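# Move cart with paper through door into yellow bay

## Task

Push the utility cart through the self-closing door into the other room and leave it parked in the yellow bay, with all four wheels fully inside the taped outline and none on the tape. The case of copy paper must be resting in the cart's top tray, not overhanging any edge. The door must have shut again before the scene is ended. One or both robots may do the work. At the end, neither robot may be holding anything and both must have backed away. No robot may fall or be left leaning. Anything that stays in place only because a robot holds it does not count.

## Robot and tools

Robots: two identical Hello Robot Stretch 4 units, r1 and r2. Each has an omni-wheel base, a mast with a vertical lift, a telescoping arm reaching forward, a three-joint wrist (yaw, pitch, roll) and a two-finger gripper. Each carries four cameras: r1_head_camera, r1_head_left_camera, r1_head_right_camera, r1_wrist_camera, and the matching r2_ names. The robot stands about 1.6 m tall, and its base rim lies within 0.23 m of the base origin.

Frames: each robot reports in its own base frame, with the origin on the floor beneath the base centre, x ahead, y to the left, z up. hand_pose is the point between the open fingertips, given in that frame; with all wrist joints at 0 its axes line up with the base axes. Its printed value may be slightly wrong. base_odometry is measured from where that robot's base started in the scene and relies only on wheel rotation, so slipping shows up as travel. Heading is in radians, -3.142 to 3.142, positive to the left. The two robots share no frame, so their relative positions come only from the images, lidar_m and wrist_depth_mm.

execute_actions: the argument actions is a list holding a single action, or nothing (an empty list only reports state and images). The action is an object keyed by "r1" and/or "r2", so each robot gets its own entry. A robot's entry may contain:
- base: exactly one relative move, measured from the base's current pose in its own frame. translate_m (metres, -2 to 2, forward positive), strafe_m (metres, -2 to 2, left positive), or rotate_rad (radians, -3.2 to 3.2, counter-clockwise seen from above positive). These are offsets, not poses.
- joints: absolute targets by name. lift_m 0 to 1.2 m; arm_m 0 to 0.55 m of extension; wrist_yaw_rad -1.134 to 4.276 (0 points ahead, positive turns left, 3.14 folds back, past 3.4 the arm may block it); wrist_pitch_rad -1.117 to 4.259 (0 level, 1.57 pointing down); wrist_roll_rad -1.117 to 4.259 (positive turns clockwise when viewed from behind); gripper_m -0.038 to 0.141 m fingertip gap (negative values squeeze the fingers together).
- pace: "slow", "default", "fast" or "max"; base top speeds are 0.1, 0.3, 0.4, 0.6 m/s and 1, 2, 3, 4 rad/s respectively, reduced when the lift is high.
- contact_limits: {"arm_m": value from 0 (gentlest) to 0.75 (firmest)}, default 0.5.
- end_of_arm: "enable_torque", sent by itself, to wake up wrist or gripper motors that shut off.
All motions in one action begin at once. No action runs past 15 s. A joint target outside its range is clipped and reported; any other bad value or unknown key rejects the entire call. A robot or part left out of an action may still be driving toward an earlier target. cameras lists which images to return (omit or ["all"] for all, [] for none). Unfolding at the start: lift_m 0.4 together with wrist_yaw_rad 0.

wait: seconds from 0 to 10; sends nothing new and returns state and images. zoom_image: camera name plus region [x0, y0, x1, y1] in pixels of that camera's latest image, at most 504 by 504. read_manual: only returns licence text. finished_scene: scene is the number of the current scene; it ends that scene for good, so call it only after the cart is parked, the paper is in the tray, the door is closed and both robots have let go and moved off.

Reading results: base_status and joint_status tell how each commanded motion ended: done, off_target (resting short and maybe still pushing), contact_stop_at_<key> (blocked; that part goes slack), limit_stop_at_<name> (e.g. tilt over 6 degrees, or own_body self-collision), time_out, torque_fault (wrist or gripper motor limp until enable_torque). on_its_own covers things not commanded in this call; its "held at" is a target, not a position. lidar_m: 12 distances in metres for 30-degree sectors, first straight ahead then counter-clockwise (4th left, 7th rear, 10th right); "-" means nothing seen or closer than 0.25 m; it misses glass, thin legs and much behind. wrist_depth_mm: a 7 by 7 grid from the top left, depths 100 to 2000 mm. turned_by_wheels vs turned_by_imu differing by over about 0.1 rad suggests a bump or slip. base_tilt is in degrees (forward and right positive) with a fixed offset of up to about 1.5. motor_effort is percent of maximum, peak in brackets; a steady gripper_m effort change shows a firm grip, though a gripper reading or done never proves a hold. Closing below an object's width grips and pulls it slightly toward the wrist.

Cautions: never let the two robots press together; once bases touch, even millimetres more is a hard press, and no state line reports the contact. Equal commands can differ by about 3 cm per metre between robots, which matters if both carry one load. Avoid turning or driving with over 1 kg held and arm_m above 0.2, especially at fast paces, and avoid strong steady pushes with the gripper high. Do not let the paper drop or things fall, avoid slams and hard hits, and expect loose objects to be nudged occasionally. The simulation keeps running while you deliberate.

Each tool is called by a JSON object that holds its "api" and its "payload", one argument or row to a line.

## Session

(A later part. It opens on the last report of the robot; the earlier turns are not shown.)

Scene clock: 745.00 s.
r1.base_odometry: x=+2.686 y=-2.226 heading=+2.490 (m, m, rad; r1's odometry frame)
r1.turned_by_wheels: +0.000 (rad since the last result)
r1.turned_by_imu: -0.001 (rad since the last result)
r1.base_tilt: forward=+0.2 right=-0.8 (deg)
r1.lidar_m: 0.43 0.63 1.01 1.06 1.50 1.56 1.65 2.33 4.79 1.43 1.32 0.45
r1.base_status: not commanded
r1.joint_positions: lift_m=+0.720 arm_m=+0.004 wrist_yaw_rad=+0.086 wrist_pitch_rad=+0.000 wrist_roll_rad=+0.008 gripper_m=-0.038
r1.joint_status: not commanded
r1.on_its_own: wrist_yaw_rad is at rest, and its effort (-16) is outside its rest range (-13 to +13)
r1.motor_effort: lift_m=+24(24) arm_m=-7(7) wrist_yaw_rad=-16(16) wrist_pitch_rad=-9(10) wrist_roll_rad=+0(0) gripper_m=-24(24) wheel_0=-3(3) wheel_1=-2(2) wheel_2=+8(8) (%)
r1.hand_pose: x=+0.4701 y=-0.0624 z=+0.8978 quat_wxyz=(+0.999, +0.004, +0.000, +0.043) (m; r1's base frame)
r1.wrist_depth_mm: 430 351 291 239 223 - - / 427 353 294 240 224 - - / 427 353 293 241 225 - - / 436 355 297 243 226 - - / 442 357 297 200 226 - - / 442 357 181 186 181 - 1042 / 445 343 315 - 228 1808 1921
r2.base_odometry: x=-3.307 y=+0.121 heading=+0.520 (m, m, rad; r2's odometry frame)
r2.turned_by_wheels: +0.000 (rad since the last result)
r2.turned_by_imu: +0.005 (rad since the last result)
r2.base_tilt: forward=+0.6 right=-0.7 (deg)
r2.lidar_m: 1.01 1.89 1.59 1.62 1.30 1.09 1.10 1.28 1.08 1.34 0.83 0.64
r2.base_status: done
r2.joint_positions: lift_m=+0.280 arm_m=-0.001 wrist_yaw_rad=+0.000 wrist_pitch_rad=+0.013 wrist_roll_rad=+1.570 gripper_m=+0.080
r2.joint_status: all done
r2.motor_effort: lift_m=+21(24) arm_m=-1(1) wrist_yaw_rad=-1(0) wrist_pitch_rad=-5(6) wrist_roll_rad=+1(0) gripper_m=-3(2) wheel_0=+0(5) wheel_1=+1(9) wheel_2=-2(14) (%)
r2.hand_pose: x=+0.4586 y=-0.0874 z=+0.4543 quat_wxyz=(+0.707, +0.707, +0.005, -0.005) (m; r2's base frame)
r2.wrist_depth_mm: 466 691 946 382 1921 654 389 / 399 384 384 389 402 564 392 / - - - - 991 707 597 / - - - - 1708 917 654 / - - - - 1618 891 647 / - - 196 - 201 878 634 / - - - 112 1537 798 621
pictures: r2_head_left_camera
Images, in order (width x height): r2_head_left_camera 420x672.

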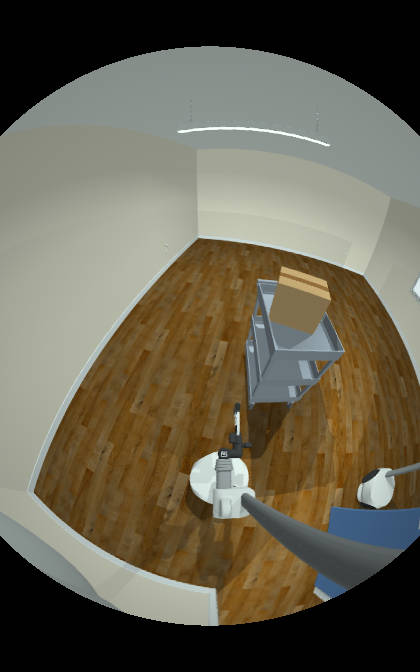

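{"api": "execute_actions", "payload": {
  "actions": []
}}

Scene clock: 758.07 s.
r1.base_odometry: x=+2.686 y=-2.226 heading=+2.490 (m, m, rad; r1's odometry frame)
r1.turned_by_wheels: +0.000 (rad since the last result)
r1.turned_by_imu: +0.000 (rad since the last result)
r1.base_tilt: forward=+0.3 right=-0.9 (deg)
r1.lidar_m: 0.43 0.63 1.00 1.07 1.49 1.55 1.65 2.33 4.79 1.43 1.33 0.48
r1.base_status: not commanded
r1.joint_positions: lift_m=+0.720 arm_m=+0.004 wrist_yaw_rad=+0.086 wrist_pitch_rad=+0.000 wrist_roll_rad=+0.008 gripper_m=-0.038
r1.joint_status: not commanded
r1.on_its_own: wrist_yaw_rad is at rest, and its effort (-16) is outside its rest range (-13 to +13)
r1.motor_effort: lift_m=+23(24) arm_m=-7(7) wrist_yaw_rad=-16(16) wrist_pitch_rad=-8(10) wrist_roll_rad=+1(0) gripper_m=-24(24) wheel_0=-3(3) wheel_1=-2(2) wheel_2=+7(8) (%)
r1.hand_pose: x=+0.4701 y=-0.0624 z=+0.8978 quat_wxyz=(+0.999, +0.004, +0.000, +0.043) (m; r1's base frame)
r1.wrist_depth_mm: 433 353 293 240 224 - - / 427 349 296 240 224 - - / 430 353 296 241 226 - - / 430 355 294 242 226 - - / 436 355 298 199 226 - - / 442 359 181 186 181 - 1025 / 452 345 317 - 227 1921 1921
r2.base_odometry: x=-3.307 y=+0.121 heading=+0.520 (m, m, rad; r2's odometry frame)
r2.turned_by_wheels: +0.000 (rad since the last result)
r2.turned_by_imu: +0.001 (rad since the last result)
r2.base_tilt: forward=+0.5 right=-0.6 (deg)
r2.lidar_m: 0.99 1.92 1.61 1.60 1.28 1.10 1.10 1.26 1.06 1.40 0.83 0.63
r2.base_status: done
r2.joint_positions: lift_m=+0.280 arm_m=-0.001 wrist_yaw_rad=+0.000 wrist_pitch_rad=+0.013 wrist_roll_rad=+1.570 gripper_m=+0.080
r2.joint_status: all done
r2.motor_effort: lift_m=+21(24) arm_m=+0(1) wrist_yaw_rad=-2(0) wrist_pitch_rad=-6(6) wrist_roll_rad=+1(0) gripper_m=-2(2) wheel_0=+0(5) wheel_1=+1(9) wheel_2=-3(14) (%)
r2.hand_pose: x=+0.4586 y=-0.0874 z=+0.4543 quat_wxyz=(+0.707, +0.707, +0.005, -0.005) (m; r2's base frame)
r2.wrist_depth_mm: 459 683 946 382 1863 654 389 / 399 384 384 392 402 564 392 / - - - - 976 699 603 / - - - - 1708 917 654 / - - - - 1618 904 640 / - - 197 - 201 878 634 / - - - 112 1499 809 621
pictures: r1_head_camera, r1_head_left_camera, r1_head_right_camera, r1_wrist_camera, r2_head_camera, r2_head_left_camera, r2_head_right_camera, r2_wrist_camera
Images, in order (width x height): r1_head_camera 420x560, r1_head_left_camera 420x672, r1_head_right_camera 420x672, r1_wrist_camera 616x392, r2_head_camera 420x560, r2_head_left_camera 420x672, r2_head_right_camera 420x672, r2_wrist_camera 616x392.

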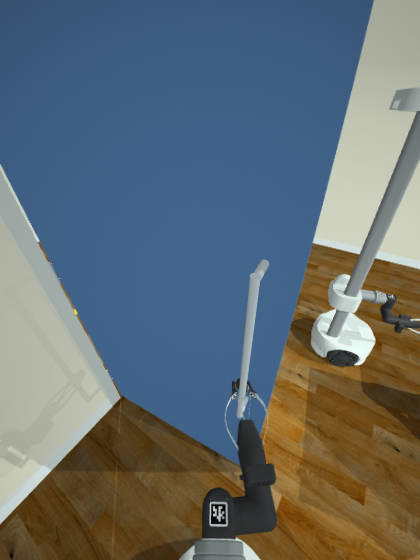

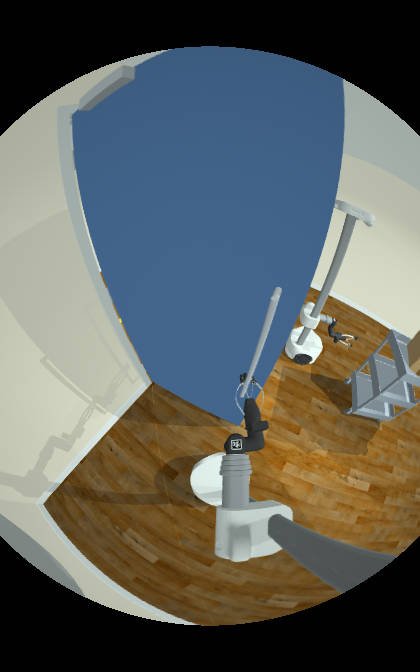

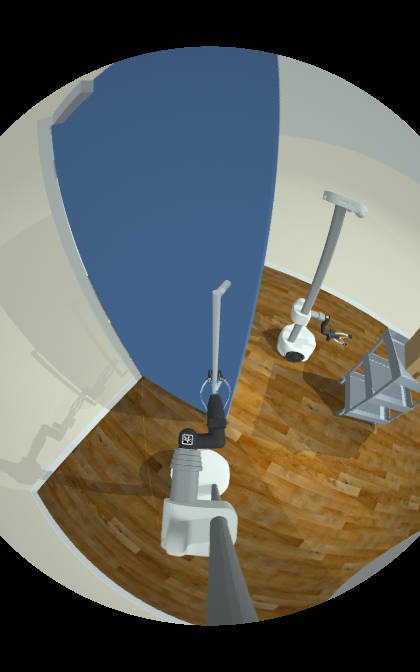

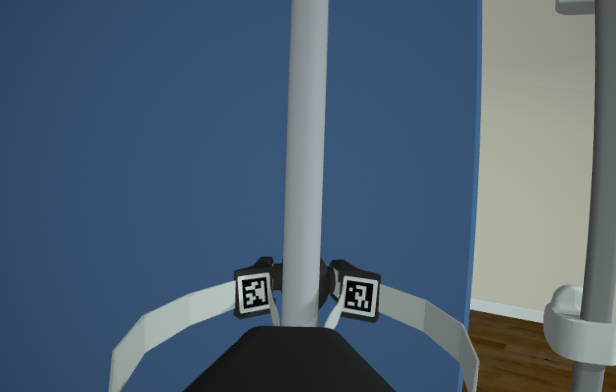

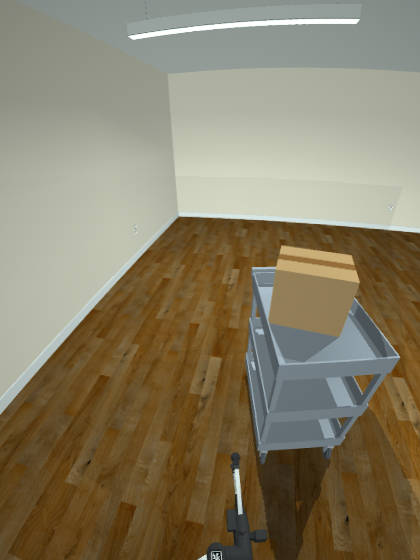

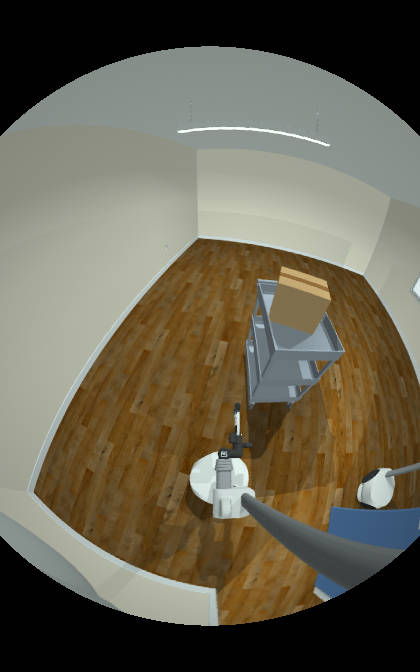

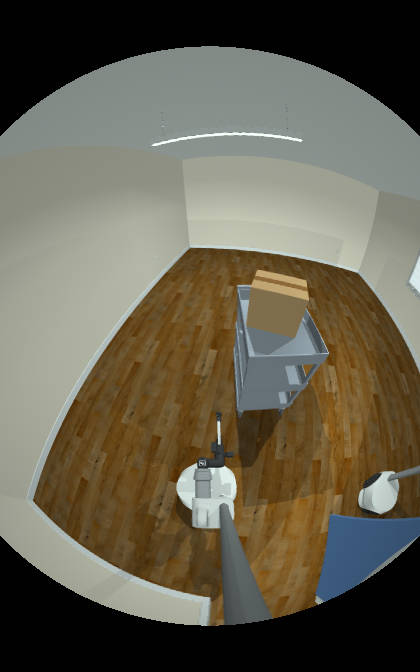

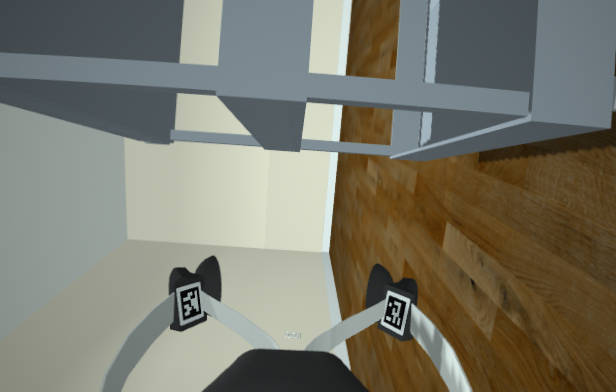

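{"api": "execute_actions", "payload": {
  "actions": [
    {"r2": {"base": {"strafe_m": -0.38}, "joints": {"lift_m": 0.31, "gripper_m": 0.141}}}
  ],
  "cameras": ["r2_head_camera", "r2_wrist_camera"]
}}

Scene clock: 767.90 s.
r1.base_odometry: x=+2.686 y=-2.226 heading=+2.490 (m, m, rad; r1's odometry frame)
r1.turned_by_wheels: +0.000 (rad since the last result)
r1.turned_by_imu: -0.001 (rad since the last result)
r1.base_tilt: forward=+0.2 right=-0.7 (deg)
r1.lidar_m: 0.41 0.62 1.00 1.07 1.51 1.55 1.65 2.31 4.79 1.43 1.01 0.47
r1.base_status: not commanded
r1.joint_positions: lift_m=+0.720 arm_m=+0.004 wrist_yaw_rad=+0.086 wrist_pitch_rad=+0.000 wrist_roll_rad=+0.008 gripper_m=-0.038
r1.joint_status: not commanded
r1.on_its_own: wrist_yaw_rad is at rest, and its effort (-17) is outside its rest range (-13 to +13)
r1.motor_effort: lift_m=+24(24) arm_m=-7(7) wrist_yaw_rad=-17(16) wrist_pitch_rad=-8(10) wrist_roll_rad=+0(0) gripper_m=-22(21) wheel_0=-3(3) wheel_1=-2(2) wheel_2=+8(8) (%)
r1.hand_pose: x=+0.4701 y=-0.0624 z=+0.8978 quat_wxyz=(+0.999, +0.004, +0.000, +0.043) (m; r1's base frame)
r1.wrist_depth_mm: 430 353 293 238 223 - - / 424 351 294 240 224 - - / 430 351 296 241 225 - - / 436 355 296 242 225 - - / 436 355 297 200 227 - - / 439 359 181 186 181 - - / 449 340 317 - 228 1756 1983
r2.base_odometry: x=-3.118 y=-0.209 heading=+0.520 (m, m, rad; r2's odometry frame)
r2.turned_by_wheels: +0.000 (rad since the last result)
r2.turned_by_imu: +0.001 (rad since the last result)
r2.base_tilt: forward=+0.5 right=-0.8 (deg)
r2.lidar_m: 0.57 2.34 1.98 1.97 1.42 1.20 - 0.79 0.76 1.11 3.10 0.59
r2.base_status: done
r2.joint_positions: lift_m=+0.310 arm_m=-0.001 wrist_yaw_rad=+0.000 wrist_pitch_rad=+0.013 wrist_roll_rad=+1.570 gripper_m=+0.141
r2.joint_status: all done
r2.motor_effort: lift_m=+21(22) arm_m=+0(0) wrist_yaw_rad=-1(1) wrist_pitch_rad=-5(6) wrist_roll_rad=-1(1) gripper_m=-1(3) wheel_0=-2(7) wheel_1=-1(8) wheel_2=-1(5) (%)
r2.hand_pose: x=+0.4586 y=-0.0874 z=+0.4843 quat_wxyz=(+0.707, +0.707, +0.005, -0.005) (m; r2's base frame)
r2.wrist_depth_mm: 368 368 377 366 1576 976 723 / 427 699 - 368 1756 554 379 / 436 654 946 370 976 699 488 / 442 676 - 370 1808 683 384 / 449 634 - 373 976 668 382 / 455 197 373 375 946 549 382 / 459 - - 112 1661 591 384
pictures: r2_head_camera, r2_wrist_camera
Images, in order (width x height): r2_head_camera 420x560, r2_wrist_camera 616x392.

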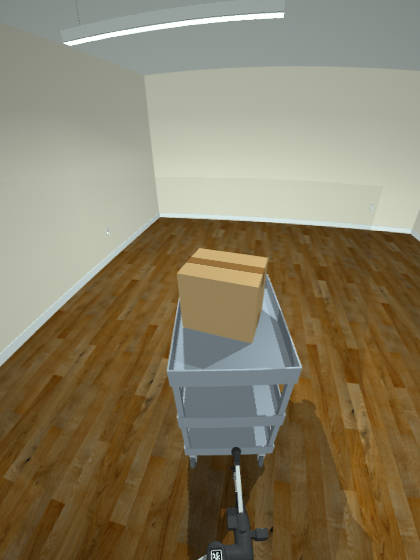

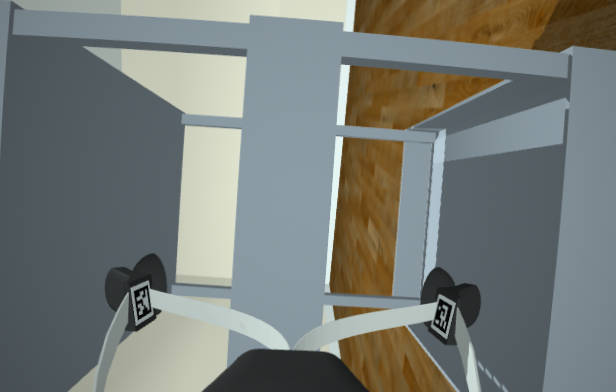

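{"api": "execute_actions", "payload": {
  "actions": [
    {"r2": {"base": {"translate_m": 0.19}, "pace": "slow"}}
  ],
  "cameras": ["r2_head_camera", "r2_wrist_camera"]
}}

{"api": "execute_actions", "payload": {
  "actions": [
    {"r2": {"joints": {"gripper_m": -0.03}}}
  ],
  "cameras": ["r2_head_camera", "r2_wrist_camera"]
}}

Scene clock: 780.97 s.
r1.base_odometry: x=+2.686 y=-2.226 heading=+2.490 (m, m, rad; r1's odometry frame)
r1.turned_by_wheels: +0.000 (rad since the last result)
r1.turned_by_imu: -0.001 (rad since the last result)
r1.base_tilt: forward=+0.1 right=-0.7 (deg)
r1.lidar_m: 0.40 0.62 1.00 1.05 1.49 1.53 1.64 2.31 4.79 1.43 1.08 0.46
r1.base_status: not commanded
r1.joint_positions: lift_m=+0.720 arm_m=+0.004 wrist_yaw_rad=+0.086 wrist_pitch_rad=+0.000 wrist_roll_rad=+0.008 gripper_m=-0.038
r1.joint_status: not commanded
r1.on_its_own: wrist_yaw_rad is at rest, and its effort (-16) is outside its rest range (-13 to +13)
r1.motor_effort: lift_m=+23(24) arm_m=-7(7) wrist_yaw_rad=-16(16) wrist_pitch_rad=-8(10) wrist_roll_rad=+0(0) gripper_m=-22(20) wheel_0=-3(3) wheel_1=-2(2) wheel_2=+8(8) (%)
r1.hand_pose: x=+0.4701 y=-0.0624 z=+0.8978 quat_wxyz=(+0.999, +0.004, +0.000, +0.043) (m; r1's base frame)
r1.wrist_depth_mm: 427 349 291 239 223 - - / 427 351 296 240 224 - - / 427 351 294 242 224 - - / 436 355 296 241 225 - - / 436 359 298 200 225 - - / 442 357 181 186 182 - - / 449 343 315 - 226 1756 -
r2.base_odometry: x=-2.954 y=-0.114 heading=+0.520 (m, m, rad; r2's odometry frame)
r2.turned_by_wheels: +0.000 (rad since the last result)
r2.turned_by_imu: +0.001 (rad since the last result)
r2.base_tilt: forward=+0.5 right=-0.9 (deg)
r2.lidar_m: 0.37 0.42 1.94 1.91 1.64 1.38 - 0.87 1.00 2.78 3.21 0.40
r2.base_status: done
r2.joint_positions: lift_m=+0.310 arm_m=-0.001 wrist_yaw_rad=+0.000 wrist_pitch_rad=+0.012 wrist_roll_rad=+1.570 gripper_m=+0.141
r2.joint_status: not commanded
r2.motor_effort: lift_m=+21(21) arm_m=+0(0) wrist_yaw_rad=+0(1) wrist_pitch_rad=-2(5) wrist_roll_rad=+1(1) gripper_m=-2(3) wheel_0=+2(4) wheel_1=+1(3) wheel_2=-3(7) (%)
r2.hand_pose: x=+0.4586 y=-0.0876 z=+0.4846 quat_wxyz=(+0.707, +0.707, +0.004, -0.005) (m; r2's base frame)
r2.wrist_depth_mm: 418 - 179 180 1618 1060 723 / 427 691 180 181 1576 891 469 / 436 647 180 181 788 699 492 / 442 668 181 182 1618 683 484 / 449 634 182 183 1576 668 477 / 455 196 182 183 215 549 469 / 459 - 183 112 1576 569 459
pictures: r2_head_camera, r2_wrist_camera
Images, in order (width x height): r2_head_camera 420x560, r2_wrist_camera 616x392.

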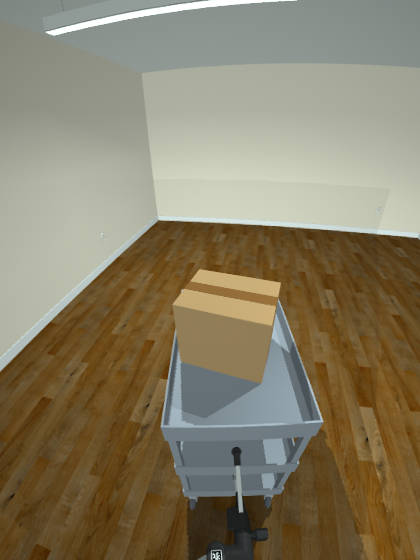

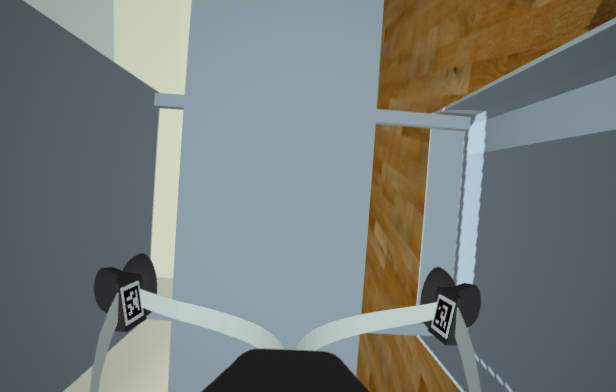

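Scene clock: 783.57 s.
r1.base_odometry: x=+2.686 y=-2.226 heading=+2.490 (m, m, rad; r1's odometry frame)
r1.turned_by_wheels: +0.000 (rad since the last result)
r1.turned_by_imu: +0.000 (rad since the last result)
r1.base_tilt: forward=+0.1 right=-0.7 (deg)
r1.lidar_m: 0.41 0.62 1.01 1.05 1.52 1.55 1.65 2.33 4.79 1.43 1.08 0.46
r1.base_status: not commanded
r1.joint_positions: lift_m=+0.720 arm_m=+0.004 wrist_yaw_rad=+0.086 wrist_pitch_rad=+0.000 wrist_roll_rad=+0.008 gripper_m=-0.038
r1.joint_status: not commanded
r1.on_its_own: wrist_yaw_rad is at rest, and its effort (-16) is outside its rest range (-13 to +13)
r1.motor_effort: lift_m=+23(23) arm_m=-7(7) wrist_yaw_rad=-16(17) wrist_pitch_rad=-9(9) wrist_roll_rad=+0(1) gripper_m=-23(20) wheel_0=-3(3) wheel_1=-2(2) wheel_2=+7(8) (%)
r1.hand_pose: x=+0.4701 y=-0.0624 z=+0.8978 quat_wxyz=(+0.999, +0.004, +0.000, +0.043) (m; r1's base frame)
r1.wrist_depth_mm: 430 353 294 238 222 - - / 430 353 293 241 224 - - / 433 351 294 242 224 - - / 433 353 297 242 226 - - / 439 355 298 200 227 - - / 439 357 181 186 181 - - / 449 343 315 - 227 1808 -
r2.base_odometry: x=-2.954 y=-0.114 heading=+0.520 (m, m, rad; r2's odometry frame)
r2.turned_by_wheels: +0.000 (rad since the last result)
r2.turned_by_imu: +0.001 (rad since the last result)
r2.base_tilt: forward=+0.5 right=-0.9 (deg)
r2.lidar_m: 0.36 0.38 1.93 1.92 1.62 1.39 - 0.87 0.94 2.80 3.18 0.38
r2.base_status: not commanded
r2.joint_positions: lift_m=+0.310 arm_m=-0.001 wrist_yaw_rad=+0.005 wrist_pitch_rad=+0.016 wrist_roll_rad=+1.570 gripper_m=-0.029
r2.joint_status: all done
r2.motor_effort: lift_m=+20(21) arm_m=+0(1) wrist_yaw_rad=-12(12) wrist_pitch_rad=-15(24) wrist_roll_rad=+1(0) gripper_m=-32(33) wheel_0=+1(2) wheel_1=+1(2) wheel_2=+2(3) (%)
r2.hand_pose: x=+0.4590 y=-0.0861 z=+0.4835 quat_wxyz=(+0.707, +0.707, +0.007, -0.004) (m; r2's base frame)
r2.wrist_depth_mm: 427 - 154 155 1430 1025 691 / 433 609 154 156 1366 699 462 / 442 580 155 156 759 683 480 / 452 591 156 158 1464 676 477 / 455 603 157 158 1397 661 469 / 413 162 158 159 181 609 462 / 430 - 158 112 1281 163 455
pictures: r2_head_camera, r2_wrist_camera
Images, in order (width x height): r2_head_camera 420x560, r2_wrist_camera 616x392.

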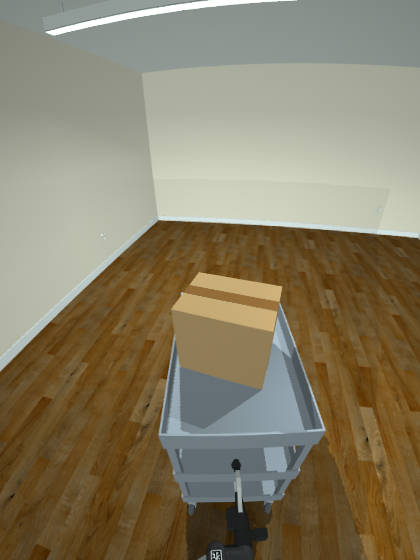

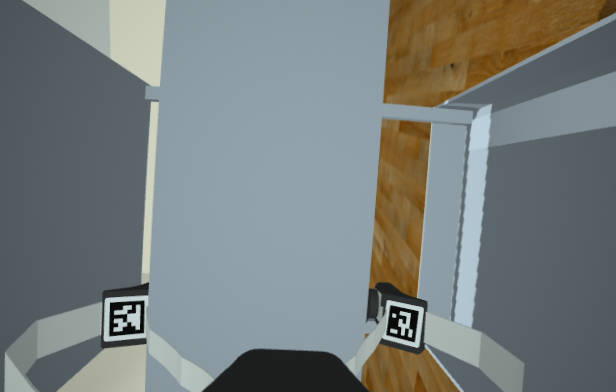

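{"api": "execute_actions", "payload": {
  "actions": [
    {"r2": {"base": {"translate_m": -0.4}, "pace": "slow"}}
  ],
  "cameras": ["r2_head_camera", "r2_head_left_camera", "r2_head_right_camera", "r2_wrist_camera", "r1_head_right_camera"]
}}

Scene clock: 794.37 s.
r1.base_odometry: x=+2.686 y=-2.226 heading=+2.490 (m, m, rad; r1's odometry frame)
r1.turned_by_wheels: +0.000 (rad since the last result)
r1.turned_by_imu: -0.001 (rad since the last result)
r1.base_tilt: forward=+0.2 right=-0.9 (deg)
r1.lidar_m: 0.41 0.62 0.98 1.05 1.48 1.55 1.64 2.34 4.79 1.35 1.01 0.47
r1.base_status: not commanded
r1.joint_positions: lift_m=+0.720 arm_m=+0.004 wrist_yaw_rad=+0.086 wrist_pitch_rad=+0.000 wrist_roll_rad=+0.008 gripper_m=-0.038
r1.joint_status: not commanded
r1.on_its_own: wrist_yaw_rad is at rest, and its effort (-16) is outside its rest range (-13 to +13)
r1.motor_effort: lift_m=+24(24) arm_m=-7(7) wrist_yaw_rad=-16(17) wrist_pitch_rad=-8(9) wrist_roll_rad=+1(0) gripper_m=-24(23) wheel_0=-3(3) wheel_1=-2(2) wheel_2=+7(8) (%)
r1.hand_pose: x=+0.4701 y=-0.0624 z=+0.8978 quat_wxyz=(+0.999, +0.004, +0.000, +0.043) (m; r1's base frame)
r1.wrist_depth_mm: 427 353 296 238 223 - 615 / 433 351 294 240 224 - 615 / 427 353 296 241 225 - 621 / 433 353 297 242 226 - 627 / 439 357 297 200 225 - 621 / 442 359 181 187 181 759 627 / 449 343 315 - 227 640 634
r2.base_odometry: x=-3.300 y=-0.313 heading=+0.520 (m, m, rad; r2's odometry frame)
r2.turned_by_wheels: -0.001 (rad since the last result)
r2.turned_by_imu: +0.003 (rad since the last result)
r2.base_tilt: forward=+0.6 right=-0.7 (deg)
r2.lidar_m: 0.37 0.41 2.03 2.01 1.17 0.99 3.93 0.78 0.63 0.91 3.12 0.38
r2.base_status: done
r2.joint_positions: lift_m=+0.310 arm_m=-0.001 wrist_yaw_rad=-0.003 wrist_pitch_rad=+0.016 wrist_roll_rad=+1.567 gripper_m=-0.029
r2.joint_status: not commanded
r2.motor_effort: lift_m=+19(20) arm_m=+0(1) wrist_yaw_rad=+6(17) wrist_pitch_rad=-15(17) wrist_roll_rad=+8(8) gripper_m=-32(35) wheel_0=-5(6) wheel_1=-4(4) wheel_2=+2(10) (%)
r2.hand_pose: x=+0.4584 y=-0.0882 z=+0.4835 quat_wxyz=(+0.708, +0.706, +0.005, -0.007) (m; r2's base frame)
r2.wrist_depth_mm: 424 - 149 150 1430 1025 676 / 433 603 151 152 723 647 469 / 439 574 152 154 759 683 484 / 452 591 154 155 1397 668 477 / 452 603 156 157 778 661 469 / 415 162 158 159 180 603 462 / 433 - 158 112 1281 163 452
pictures: r1_head_right_camera, r2_head_camera, r2_head_left_camera, r2_head_right_camera, r2_wrist_camera
Images, in order (width x height): r1_head_right_camera 420x672, r2_head_camera 420x560, r2_head_left_camera 420x672, r2_head_right_camera 420x672, r2_wrist_camera 616x392.

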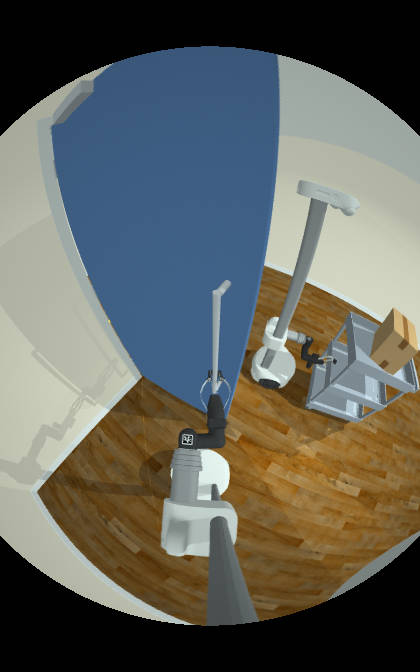

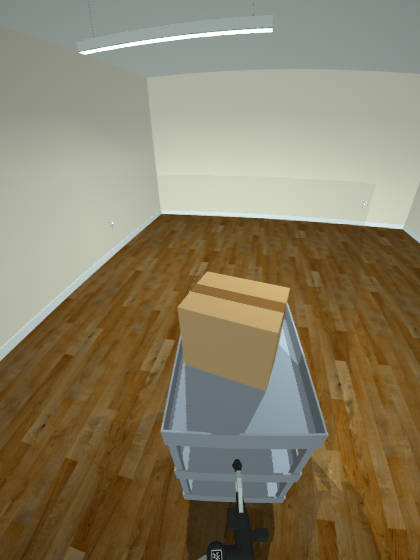

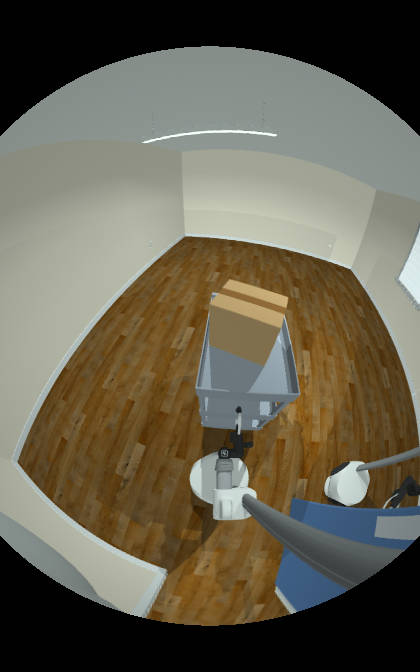

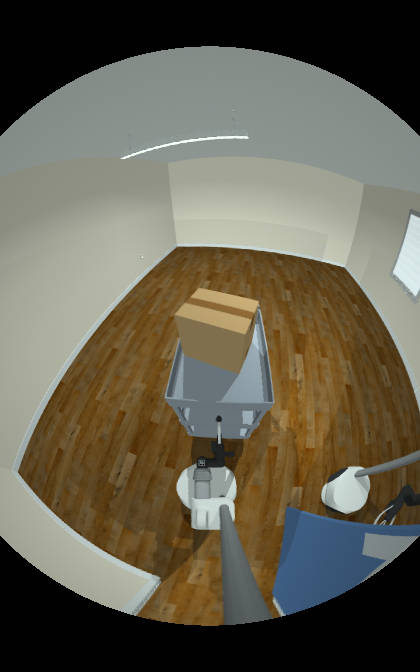

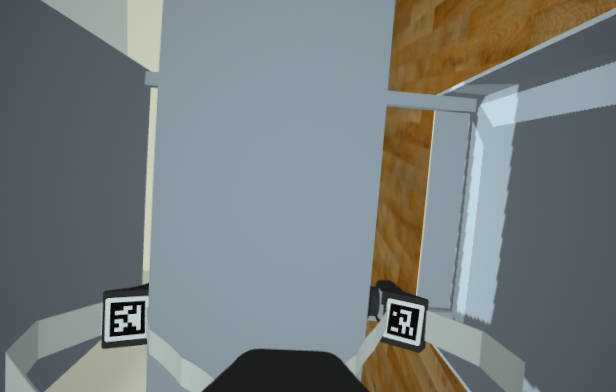

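{"api": "execute_actions", "payload": {
  "actions": [
    {"r2": {"base": {"translate_m": -0.6}, "pace": "slow"}}
  ],
  "cameras": ["r2_head_camera", "r2_head_left_camera", "r2_head_right_camera"]
}}

Scene clock: 808.60 s.
r1.base_odometry: x=+2.686 y=-2.226 heading=+2.490 (m, m, rad; r1's odometry frame)
r1.turned_by_wheels: +0.000 (rad since the last result)
r1.turned_by_imu: -0.001 (rad since the last result)
r1.base_tilt: forward=+0.3 right=-0.9 (deg)
r1.lidar_m: 0.41 0.63 0.99 1.06 1.49 1.55 1.66 2.32 4.79 4.36 0.76 0.46
r1.base_status: not commanded
r1.joint_positions: lift_m=+0.720 arm_m=+0.004 wrist_yaw_rad=+0.086 wrist_pitch_rad=+0.000 wrist_roll_rad=+0.008 gripper_m=-0.038
r1.joint_status: not commanded
r1.on_its_own: wrist_yaw_rad is at rest, and its effort (-16) is outside its rest range (-13 to +13)
r1.motor_effort: lift_m=+23(24) arm_m=-6(6) wrist_yaw_rad=-16(17) wrist_pitch_rad=-9(8) wrist_roll_rad=+1(1) gripper_m=-21(22) wheel_0=-3(3) wheel_1=-2(2) wheel_2=+8(7) (%)
r1.hand_pose: x=+0.4701 y=-0.0624 z=+0.8978 quat_wxyz=(+0.999, +0.004, +0.000, +0.043) (m; r1's base frame)
r1.wrist_depth_mm: 427 349 294 239 223 - - / 430 351 296 240 224 - - / 427 351 296 242 224 - - / 433 353 298 243 226 - - / 436 355 298 200 226 455 778 / 436 357 181 186 181 459 424 / 445 343 319 - 228 842 -
r2.base_odometry: x=-3.821 y=-0.611 heading=+0.519 (m, m, rad; r2's odometry frame)
r2.turned_by_wheels: -0.001 (rad since the last result)
r2.turned_by_imu: +0.002 (rad since the last result)
r2.base_tilt: forward=+0.5 right=-0.8 (deg)
r2.lidar_m: 0.36 0.47 2.15 0.88 0.50 0.53 3.37 0.64 0.50 0.50 0.53 0.38
r2.base_status: done
r2.joint_positions: lift_m=+0.310 arm_m=-0.001 wrist_yaw_rad=-0.008 wrist_pitch_rad=+0.013 wrist_roll_rad=+1.563 gripper_m=-0.029
r2.joint_status: not commanded
r2.on_its_own: wrist_yaw_rad is at rest, and its effort (+22) is outside its rest range (-13 to +13); wrist_roll_rad is at rest, and its effort (+21) is outside its rest range (-13 to +13)
r2.motor_effort: lift_m=+20(20) arm_m=+0(0) wrist_yaw_rad=+22(22) wrist_pitch_rad=-5(14) wrist_roll_rad=+21(20) gripper_m=-32(33) wheel_0=-8(9) wheel_1=-4(8) wheel_2=+0(11) (%)
r2.hand_pose: x=+0.4579 y=-0.0897 z=+0.4844 quat_wxyz=(+0.710, +0.704, +0.002, -0.007) (m; r2's base frame)
r2.wrist_depth_mm: 413 535 128 128 129 668 508 / 421 544 133 133 135 691 504 / 433 564 138 139 141 699 492 / 439 574 145 145 759 683 484 / 449 591 151 151 788 668 477 / 421 163 159 159 176 585 469 / 145 - 163 112 1336 512 459
pictures: r2_head_camera, r2_head_left_camera, r2_head_right_camera
Images, in order (width x height): r2_head_camera 420x560, r2_head_left_camera 420x672, r2_head_right_camera 420x672.

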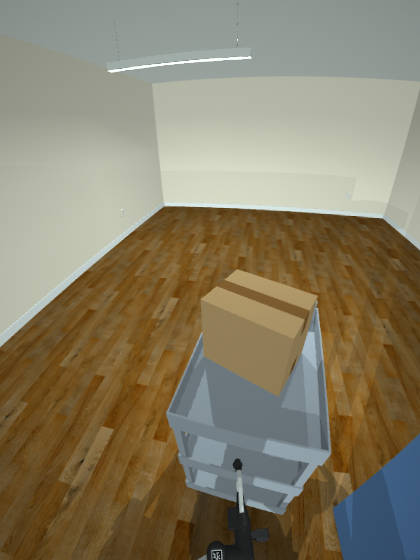

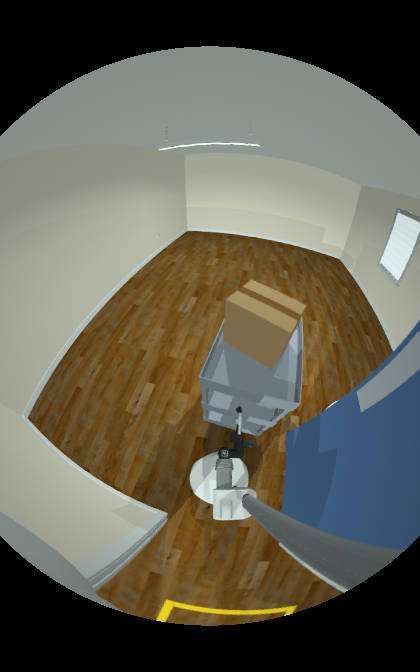

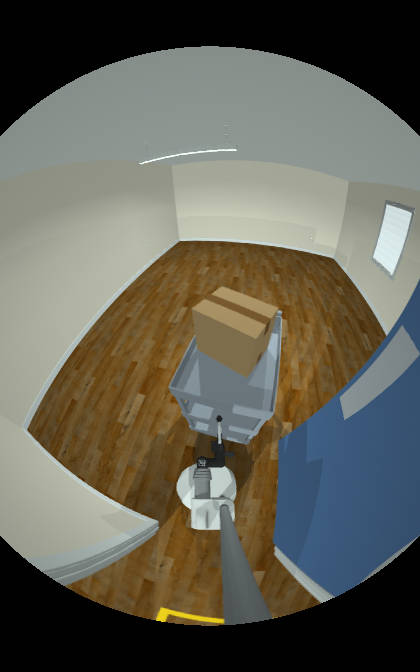

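{"api": "execute_actions", "payload": {
  "actions": [
    {"r2": {"base": {"strafe_m": -0.04}, "pace": "slow"}}
  ],
  "cameras": ["r2_head_camera"]
}}

Scene clock: 830.87 s.
r1.base_odometry: x=+2.686 y=-2.226 heading=+2.490 (m, m, rad; r1's odometry frame)
r1.turned_by_wheels: +0.000 (rad since the last result)
r1.turned_by_imu: -0.001 (rad since the last result)
r1.base_tilt: forward=+0.2 right=-0.8 (deg)
r1.lidar_m: 0.42 0.61 1.00 1.06 1.51 1.54 1.65 2.30 4.79 4.35 0.75 0.47
r1.base_status: not commanded
r1.joint_positions: lift_m=+0.720 arm_m=+0.004 wrist_yaw_rad=+0.086 wrist_pitch_rad=+0.000 wrist_roll_rad=+0.008 gripper_m=-0.038
r1.joint_status: not commanded
r1.on_its_own: wrist_yaw_rad is at rest, and its effort (-16) is outside its rest range (-13 to +13)
r1.motor_effort: lift_m=+24(23) arm_m=-7(7) wrist_yaw_rad=-16(16) wrist_pitch_rad=-9(9) wrist_roll_rad=+1(1) gripper_m=-23(24) wheel_0=-3(3) wheel_1=-2(2) wheel_2=+8(8) (%)
r1.hand_pose: x=+0.4701 y=-0.0624 z=+0.8978 quat_wxyz=(+0.999, +0.004, +0.000, +0.043) (m; r1's base frame)
r1.wrist_depth_mm: 436 351 294 238 223 - - / 430 351 294 240 224 - - / 430 349 294 241 226 - - / 436 353 297 242 225 - - / 439 357 298 200 227 439 759 / 442 357 181 185 182 433 407 / 449 343 317 - 227 820 1983
r2.base_odometry: x=-3.802 y=-0.645 heading=+0.519 (m, m, rad; r2's odometry frame)
r2.turned_by_wheels: +0.000 (rad since the last result)
r2.turned_by_imu: +0.002 (rad since the last result)
r2.base_tilt: forward=+0.5 right=-0.9 (deg)
r2.lidar_m: 0.36 0.44 2.22 0.90 0.51 0.61 3.39 0.60 0.46 0.46 0.52 0.36
r2.base_status: done
r2.joint_positions: lift_m=+0.310 arm_m=-0.001 wrist_yaw_rad=+0.004 wrist_pitch_rad=+0.013 wrist_roll_rad=+1.567 gripper_m=-0.029
r2.joint_status: not commanded
r2.motor_effort: lift_m=+20(19) arm_m=-1(1) wrist_yaw_rad=-10(21) wrist_pitch_rad=-4(4) wrist_roll_rad=+7(20) gripper_m=-28(31) wheel_0=+6(9) wheel_1=-1(5) wheel_2=-1(1) (%)
r2.hand_pose: x=+0.4589 y=-0.0864 z=+0.4845 quat_wxyz=(+0.708, +0.706, +0.006, -0.003) (m; r2's base frame)
r2.wrist_depth_mm: 418 539 131 131 132 668 477 / 427 554 135 136 138 699 500 / 433 564 141 141 143 699 492 / 442 580 146 146 768 683 484 / 449 585 151 153 778 668 477 / 421 163 158 159 176 603 469 / 151 - 163 112 1281 166 459
pictures: r2_head_camera
Images, in order (width x height): r2_head_camera 420x560.

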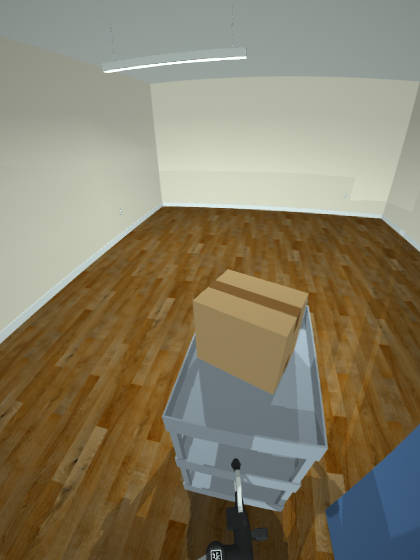

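{"api": "execute_actions", "payload": {
  "actions": [
    {"r2": {"base": {"strafe_m": 0.08}, "joints": {"wrist_yaw_rad": 0.1}, "pace": "slow"}}
  ],
  "cameras": ["r2_head_camera", "r2_wrist_camera"]
}}

Scene clock: 857.87 s.
r1.base_odometry: x=+2.686 y=-2.226 heading=+2.490 (m, m, rad; r1's odometry frame)
r1.turned_by_wheels: +0.000 (rad since the last result)
r1.turned_by_imu: -0.001 (rad since the last result)
r1.base_tilt: forward=+0.2 right=-0.8 (deg)
r1.lidar_m: 0.39 0.63 1.01 1.07 1.49 1.56 1.67 2.31 4.79 4.34 0.78 0.46
r1.base_status: not commanded
r1.joint_positions: lift_m=+0.720 arm_m=+0.004 wrist_yaw_rad=+0.086 wrist_pitch_rad=+0.000 wrist_roll_rad=+0.008 gripper_m=-0.038
r1.joint_status: not commanded
r1.on_its_own: wrist_yaw_rad is at rest, and its effort (-16) is outside its rest range (-13 to +13)
r1.motor_effort: lift_m=+24(24) arm_m=-7(7) wrist_yaw_rad=-16(16) wrist_pitch_rad=-8(9) wrist_roll_rad=+0(1) gripper_m=-22(24) wheel_0=-3(3) wheel_1=-2(3) wheel_2=+8(7) (%)
r1.hand_pose: x=+0.4701 y=-0.0624 z=+0.8978 quat_wxyz=(+0.999, +0.004, +0.000, +0.043) (m; r1's base frame)
r1.wrist_depth_mm: 433 351 293 240 223 - - / 430 351 293 240 223 - - / 427 351 296 241 224 - - / 430 355 294 241 226 - - / 439 353 298 199 226 496 798 / 442 362 181 186 182 521 473 / 449 342 315 - 228 854 1983
r2.base_odometry: x=-3.841 y=-0.576 heading=+0.518 (m, m, rad; r2's odometry frame)
r2.turned_by_wheels: -0.001 (rad since the last result)
r2.turned_by_imu: +0.000 (rad since the last result)
r2.base_tilt: forward=+0.6 right=-0.6 (deg)
r2.lidar_m: 0.36 0.49 2.14 0.89 0.47 0.47 3.34 0.74 0.55 0.55 0.61 0.35
r2.base_status: done
r2.joint_positions: lift_m=+0.310 arm_m=-0.001 wrist_yaw_rad=+0.089 wrist_pitch_rad=+0.012 wrist_roll_rad=+1.563 gripper_m=-0.029
r2.joint_status: all done
r2.on_its_own: wrist_yaw_rad is at rest, and its effort (+30) is outside its rest range (-13 to +13); wrist_roll_rad is at rest, and its effort (+20) is outside its rest range (-13 to +13)
r2.motor_effort: lift_m=+20(20) arm_m=+0(0) wrist_yaw_rad=+30(49) wrist_pitch_rad=-1(3) wrist_roll_rad=+20(21) gripper_m=-30(30) wheel_0=-6(12) wheel_1=+1(2) wheel_2=-3(6) (%)
r2.hand_pose: x=+0.4652 y=-0.0614 z=+0.4848 quat_wxyz=(+0.709, +0.704, +0.036, +0.027) (m; r2's base frame)
r2.wrist_depth_mm: 413 111 109 108 108 654 508 / 421 119 116 116 115 683 504 / 430 525 124 124 125 707 500 / 439 539 133 133 137 691 488 / 445 - 145 144 1308 634 477 / 418 165 157 157 174 539 473 / 144 - 167 112 1336 469 442
pictures: r2_head_camera, r2_wrist_camera
Images, in order (width x height): r2_head_camera 420x560, r2_wrist_camera 616x392.

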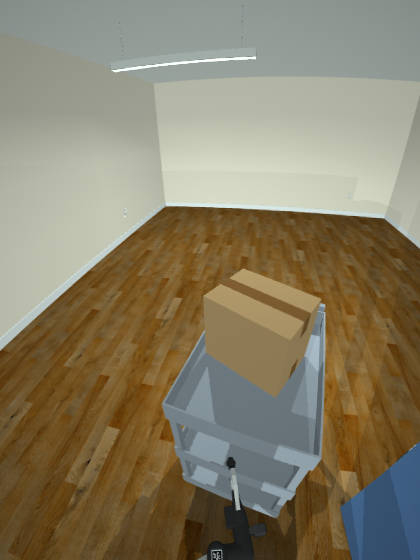

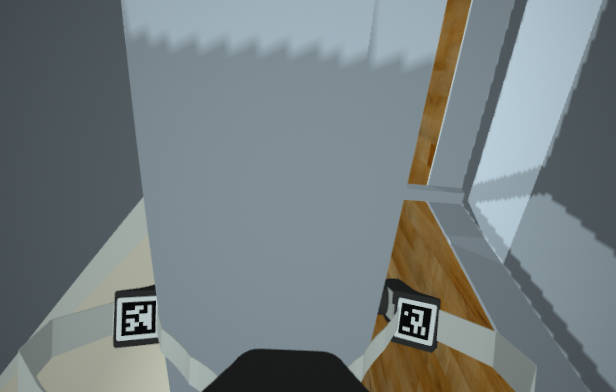

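{"api": "execute_actions", "payload": {
  "actions": [
    {"r2": {"base": {"translate_m": -0.3}, "pace": "slow"}}
  ],
  "cameras": ["r2_head_camera", "r2_head_left_camera"]
}}

Scene clock: 866.70 s.
r1.base_odometry: x=+2.686 y=-2.226 heading=+2.490 (m, m, rad; r1's odometry frame)
r1.turned_by_wheels: +0.000 (rad since the last result)
r1.turned_by_imu: -0.001 (rad since the last result)
r1.base_tilt: forward=+0.1 right=-0.9 (deg)
r1.lidar_m: 0.41 0.64 1.00 1.05 1.51 1.56 1.63 2.32 4.79 4.34 0.71 0.45
r1.base_status: not commanded
r1.joint_positions: lift_m=+0.720 arm_m=+0.004 wrist_yaw_rad=+0.086 wrist_pitch_rad=+0.000 wrist_roll_rad=+0.008 gripper_m=-0.038
r1.joint_status: not commanded
r1.on_its_own: wrist_yaw_rad is at rest, and its effort (-17) is outside its rest range (-13 to +13)
r1.motor_effort: lift_m=+24(24) arm_m=-7(7) wrist_yaw_rad=-17(17) wrist_pitch_rad=-8(10) wrist_roll_rad=+0(1) gripper_m=-24(22) wheel_0=-3(3) wheel_1=-2(2) wheel_2=+8(8) (%)
r1.hand_pose: x=+0.4701 y=-0.0624 z=+0.8978 quat_wxyz=(+0.999, +0.004, +0.000, +0.043) (m; r1's base frame)
r1.wrist_depth_mm: 430 351 293 239 223 - - / 430 353 294 239 224 521 - / 433 351 296 241 224 488 480 / 433 355 297 243 225 488 496 / 436 353 298 199 227 442 488 / 442 359 181 186 181 439 410 / 445 343 317 - 227 842 1921
r2.base_odometry: x=-4.102 y=-0.724 heading=+0.518 (m, m, rad; r2's odometry frame)
r2.turned_by_wheels: +0.000 (rad since the last result)
r2.turned_by_imu: +0.003 (rad since the last result)
r2.base_tilt: forward=+0.6 right=-0.8 (deg)
r2.lidar_m: 0.37 0.45 2.22 0.30 0.30 3.05 3.06 2.97 0.51 0.47 0.57 0.36
r2.base_status: done
r2.joint_positions: lift_m=+0.310 arm_m=-0.001 wrist_yaw_rad=+0.104 wrist_pitch_rad=+0.013 wrist_roll_rad=+1.568 gripper_m=-0.029
r2.joint_status: not commanded
r2.motor_effort: lift_m=+20(20) arm_m=+0(0) wrist_yaw_rad=-10(32) wrist_pitch_rad=-5(5) wrist_roll_rad=+7(21) gripper_m=-31(34) wheel_0=+0(10) wheel_1=-2(8) wheel_2=+4(8) (%)
r2.hand_pose: x=+0.4661 y=-0.0571 z=+0.4845 quat_wxyz=(+0.707, +0.705, +0.041, +0.032) (m; r2's base frame)
r2.wrist_depth_mm: 415 119 116 116 116 661 504 / 427 517 123 123 124 683 500 / 433 525 130 130 132 707 492 / 439 569 139 138 142 691 488 / 445 585 148 148 1308 634 477 / 418 163 158 158 176 554 466 / 145 - 166 112 1336 166 442
pictures: r2_head_camera, r2_head_left_camera
Images, in order (width x height): r2_head_camera 420x560, r2_head_left_camera 420x672.

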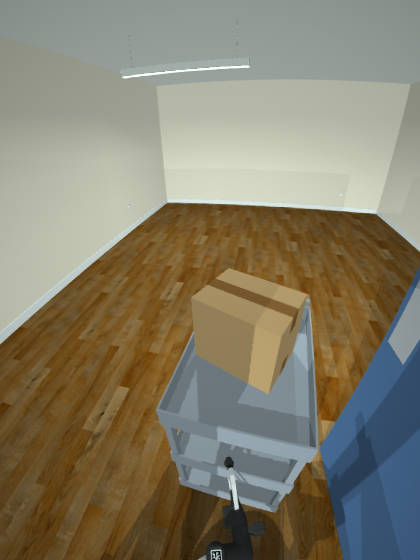

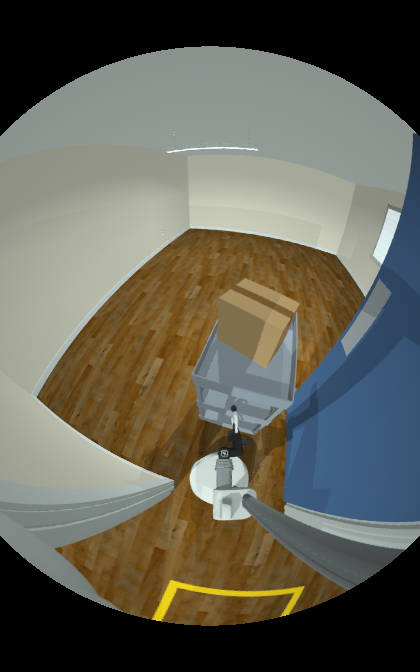

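{"api": "execute_actions", "payload": {
  "actions": [
    {"r2": {"base": {"translate_m": -0.25}, "pace": "slow"}}
  ],
  "cameras": ["r2_head_camera", "r2_head_left_camera", "r1_wrist_camera"]
}}

Scene clock: 887.93 s.
r1.base_odometry: x=+2.686 y=-2.226 heading=+2.490 (m, m, rad; r1's odometry frame)
r1.turned_by_wheels: +0.000 (rad since the last result)
r1.turned_by_imu: -0.001 (rad since the last result)
r1.base_tilt: forward=+0.2 right=-0.8 (deg)
r1.lidar_m: 0.43 0.64 0.99 1.06 1.51 1.55 1.66 2.35 4.79 4.38 3.28 0.48
r1.base_status: not commanded
r1.joint_positions: lift_m=+0.720 arm_m=+0.004 wrist_yaw_rad=+0.086 wrist_pitch_rad=+0.000 wrist_roll_rad=+0.008 gripper_m=-0.038
r1.joint_status: not commanded
r1.on_its_own: wrist_yaw_rad is at rest, and its effort (-17) is outside its rest range (-13 to +13)
r1.motor_effort: lift_m=+24(24) arm_m=-7(7) wrist_yaw_rad=-17(17) wrist_pitch_rad=-10(8) wrist_roll_rad=+0(0) gripper_m=-21(22) wheel_0=-3(3) wheel_1=-2(2) wheel_2=+7(7) (%)
r1.hand_pose: x=+0.4701 y=-0.0624 z=+0.8978 quat_wxyz=(+0.999, +0.004, +0.000, +0.043) (m; r1's base frame)
r1.wrist_depth_mm: 430 351 291 239 222 - - / 430 351 294 240 224 - - / 430 351 296 240 225 - - / 430 355 296 242 226 - - / 436 355 297 200 228 421 - / 442 359 181 186 181 421 - / 449 343 317 - 228 424 -
r2.base_odometry: x=-4.319 y=-0.848 heading=+0.519 (m, m, rad; r2's odometry frame)
r2.turned_by_wheels: +0.001 (rad since the last result)
r2.turned_by_imu: +0.004 (rad since the last result)
r2.base_tilt: forward=+0.6 right=-0.8 (deg)
r2.lidar_m: 0.37 0.43 0.32 0.33 2.62 2.81 2.79 2.87 0.52 0.49 0.53 0.38
r2.base_status: done
r2.joint_positions: lift_m=+0.310 arm_m=-0.001 wrist_yaw_rad=+0.107 wrist_pitch_rad=+0.013 wrist_roll_rad=+1.572 gripper_m=-0.029
r2.joint_status: not commanded
r2.on_its_own: wrist_yaw_rad is at rest, and its effort (-19) is outside its rest range (-13 to +13)
r2.motor_effort: lift_m=+20(19) arm_m=+0(0) wrist_yaw_rad=-19(22) wrist_pitch_rad=-3(6) wrist_roll_rad=-8(5) gripper_m=-31(33) wheel_0=+1(2) wheel_1=+0(8) wheel_2=+5(11) (%)
r2.hand_pose: x=+0.4663 y=-0.0562 z=+0.4845 quat_wxyz=(+0.706, +0.706, +0.042, +0.033) (m; r2's base frame)
r2.wrist_depth_mm: 421 508 125 125 126 647 500 / 430 521 131 131 132 699 496 / 433 564 137 137 140 699 488 / 439 580 144 144 768 683 484 / 445 585 152 151 778 668 480 / 421 163 160 160 177 585 469 / 150 - 165 112 1281 166 455
pictures: r1_wrist_camera, r2_head_camera, r2_head_left_camera
Images, in order (width x height): r1_wrist_camera 616x392, r2_head_camera 420x560, r2_head_left_camera 420x672.

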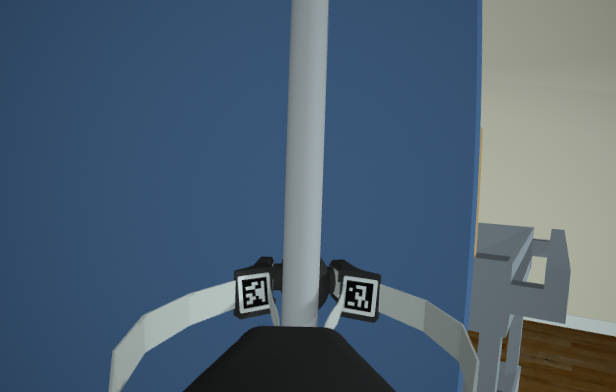

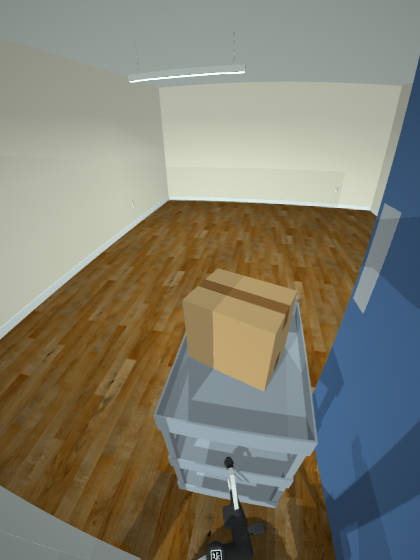

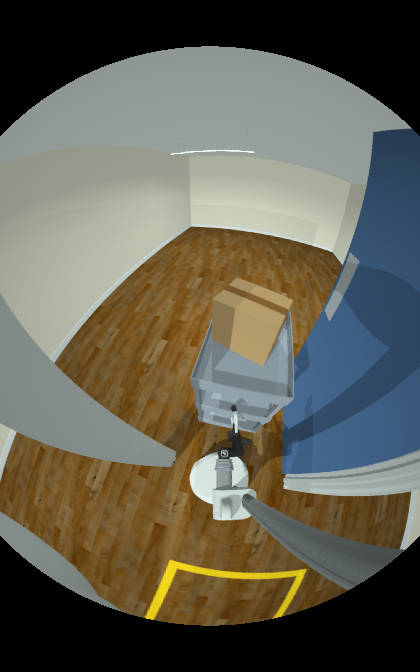

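{"api": "execute_actions", "payload": {
  "actions": [
    {"r2": {"base": {"translate_m": -0.5}, "pace": "slow"}}
  ],
  "cameras": ["r2_head_camera", "r2_head_left_camera", "r2_head_right_camera"]
}}

Scene clock: 897.43 s.
r1.base_odometry: x=+2.686 y=-2.226 heading=+2.490 (m, m, rad; r1's odometry frame)
r1.turned_by_wheels: +0.000 (rad since the last result)
r1.turned_by_imu: -0.001 (rad since the last result)
r1.base_tilt: forward=+0.3 right=-0.8 (deg)
r1.lidar_m: 0.42 0.62 0.99 1.06 1.51 1.55 1.65 2.32 4.78 4.34 3.27 0.46
r1.base_status: not commanded
r1.joint_positions: lift_m=+0.720 arm_m=+0.004 wrist_yaw_rad=+0.086 wrist_pitch_rad=+0.000 wrist_roll_rad=+0.008 gripper_m=-0.038
r1.joint_status: not commanded
r1.on_its_own: wrist_yaw_rad is at rest, and its effort (-16) is outside its rest range (-13 to +13)
r1.motor_effort: lift_m=+23(23) arm_m=-7(7) wrist_yaw_rad=-16(16) wrist_pitch_rad=-8(9) wrist_roll_rad=+1(1) gripper_m=-22(23) wheel_0=-3(3) wheel_1=-2(2) wheel_2=+8(8) (%)
r1.hand_pose: x=+0.4701 y=-0.0624 z=+0.8978 quat_wxyz=(+0.999, +0.004, +0.000, +0.043) (m; r1's base frame)
r1.wrist_depth_mm: 430 351 293 238 223 - - / 427 351 293 241 223 - - / 427 353 296 241 225 - - / 433 355 297 242 226 - - / 439 353 297 200 227 - - / 439 357 181 187 181 - - / 449 345 315 - 227 1808 1983
r2.base_odometry: x=-4.752 y=-1.096 heading=+0.519 (m, m, rad; r2's odometry frame)
r2.turned_by_wheels: +0.000 (rad since the last result)
r2.turned_by_imu: +0.007 (rad since the last result)
r2.base_tilt: forward=+0.6 right=-0.8 (deg)
r2.lidar_m: 0.39 0.42 0.90 2.39 2.72 2.32 2.28 2.71 2.33 0.95 0.59 0.38
r2.base_status: done
r2.joint_positions: lift_m=+0.310 arm_m=-0.001 wrist_yaw_rad=+0.105 wrist_pitch_rad=+0.013 wrist_roll_rad=+1.575 gripper_m=-0.029
r2.joint_status: not commanded
r2.motor_effort: lift_m=+19(20) arm_m=-1(1) wrist_yaw_rad=-13(33) wrist_pitch_rad=-7(6) wrist_roll_rad=-13(15) gripper_m=-31(35) wheel_0=-2(3) wheel_1=-1(4) wheel_2=+6(10) (%)
r2.hand_pose: x=+0.4662 y=-0.0568 z=+0.4843 quat_wxyz=(+0.705, +0.707, +0.042, +0.032) (m; r2's base frame)
r2.wrist_depth_mm: 421 634 146 146 148 1025 459 / 430 597 149 150 707 661 492 / 436 615 153 153 1366 691 484 / 442 627 156 157 1499 683 484 / 449 627 160 160 1430 676 477 / 418 165 164 164 180 621 469 / 399 - 166 112 1229 165 462
pictures: r2_head_camera, r2_head_left_camera, r2_head_right_camera
Images, in order (width x height): r2_head_camera 420x560, r2_head_left_camera 420x672, r2_head_right_camera 420x672.

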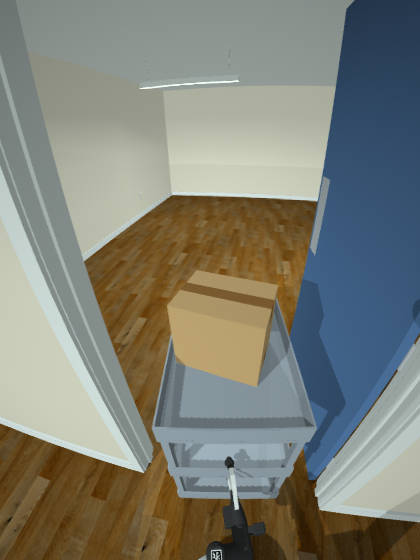

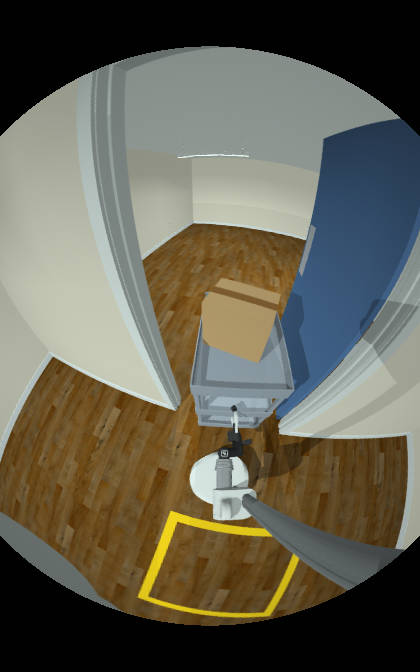

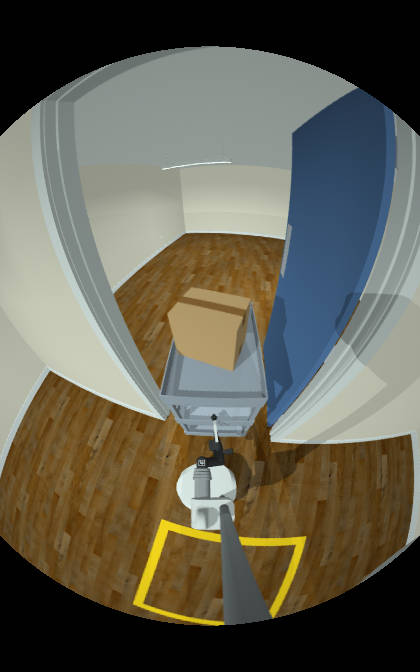

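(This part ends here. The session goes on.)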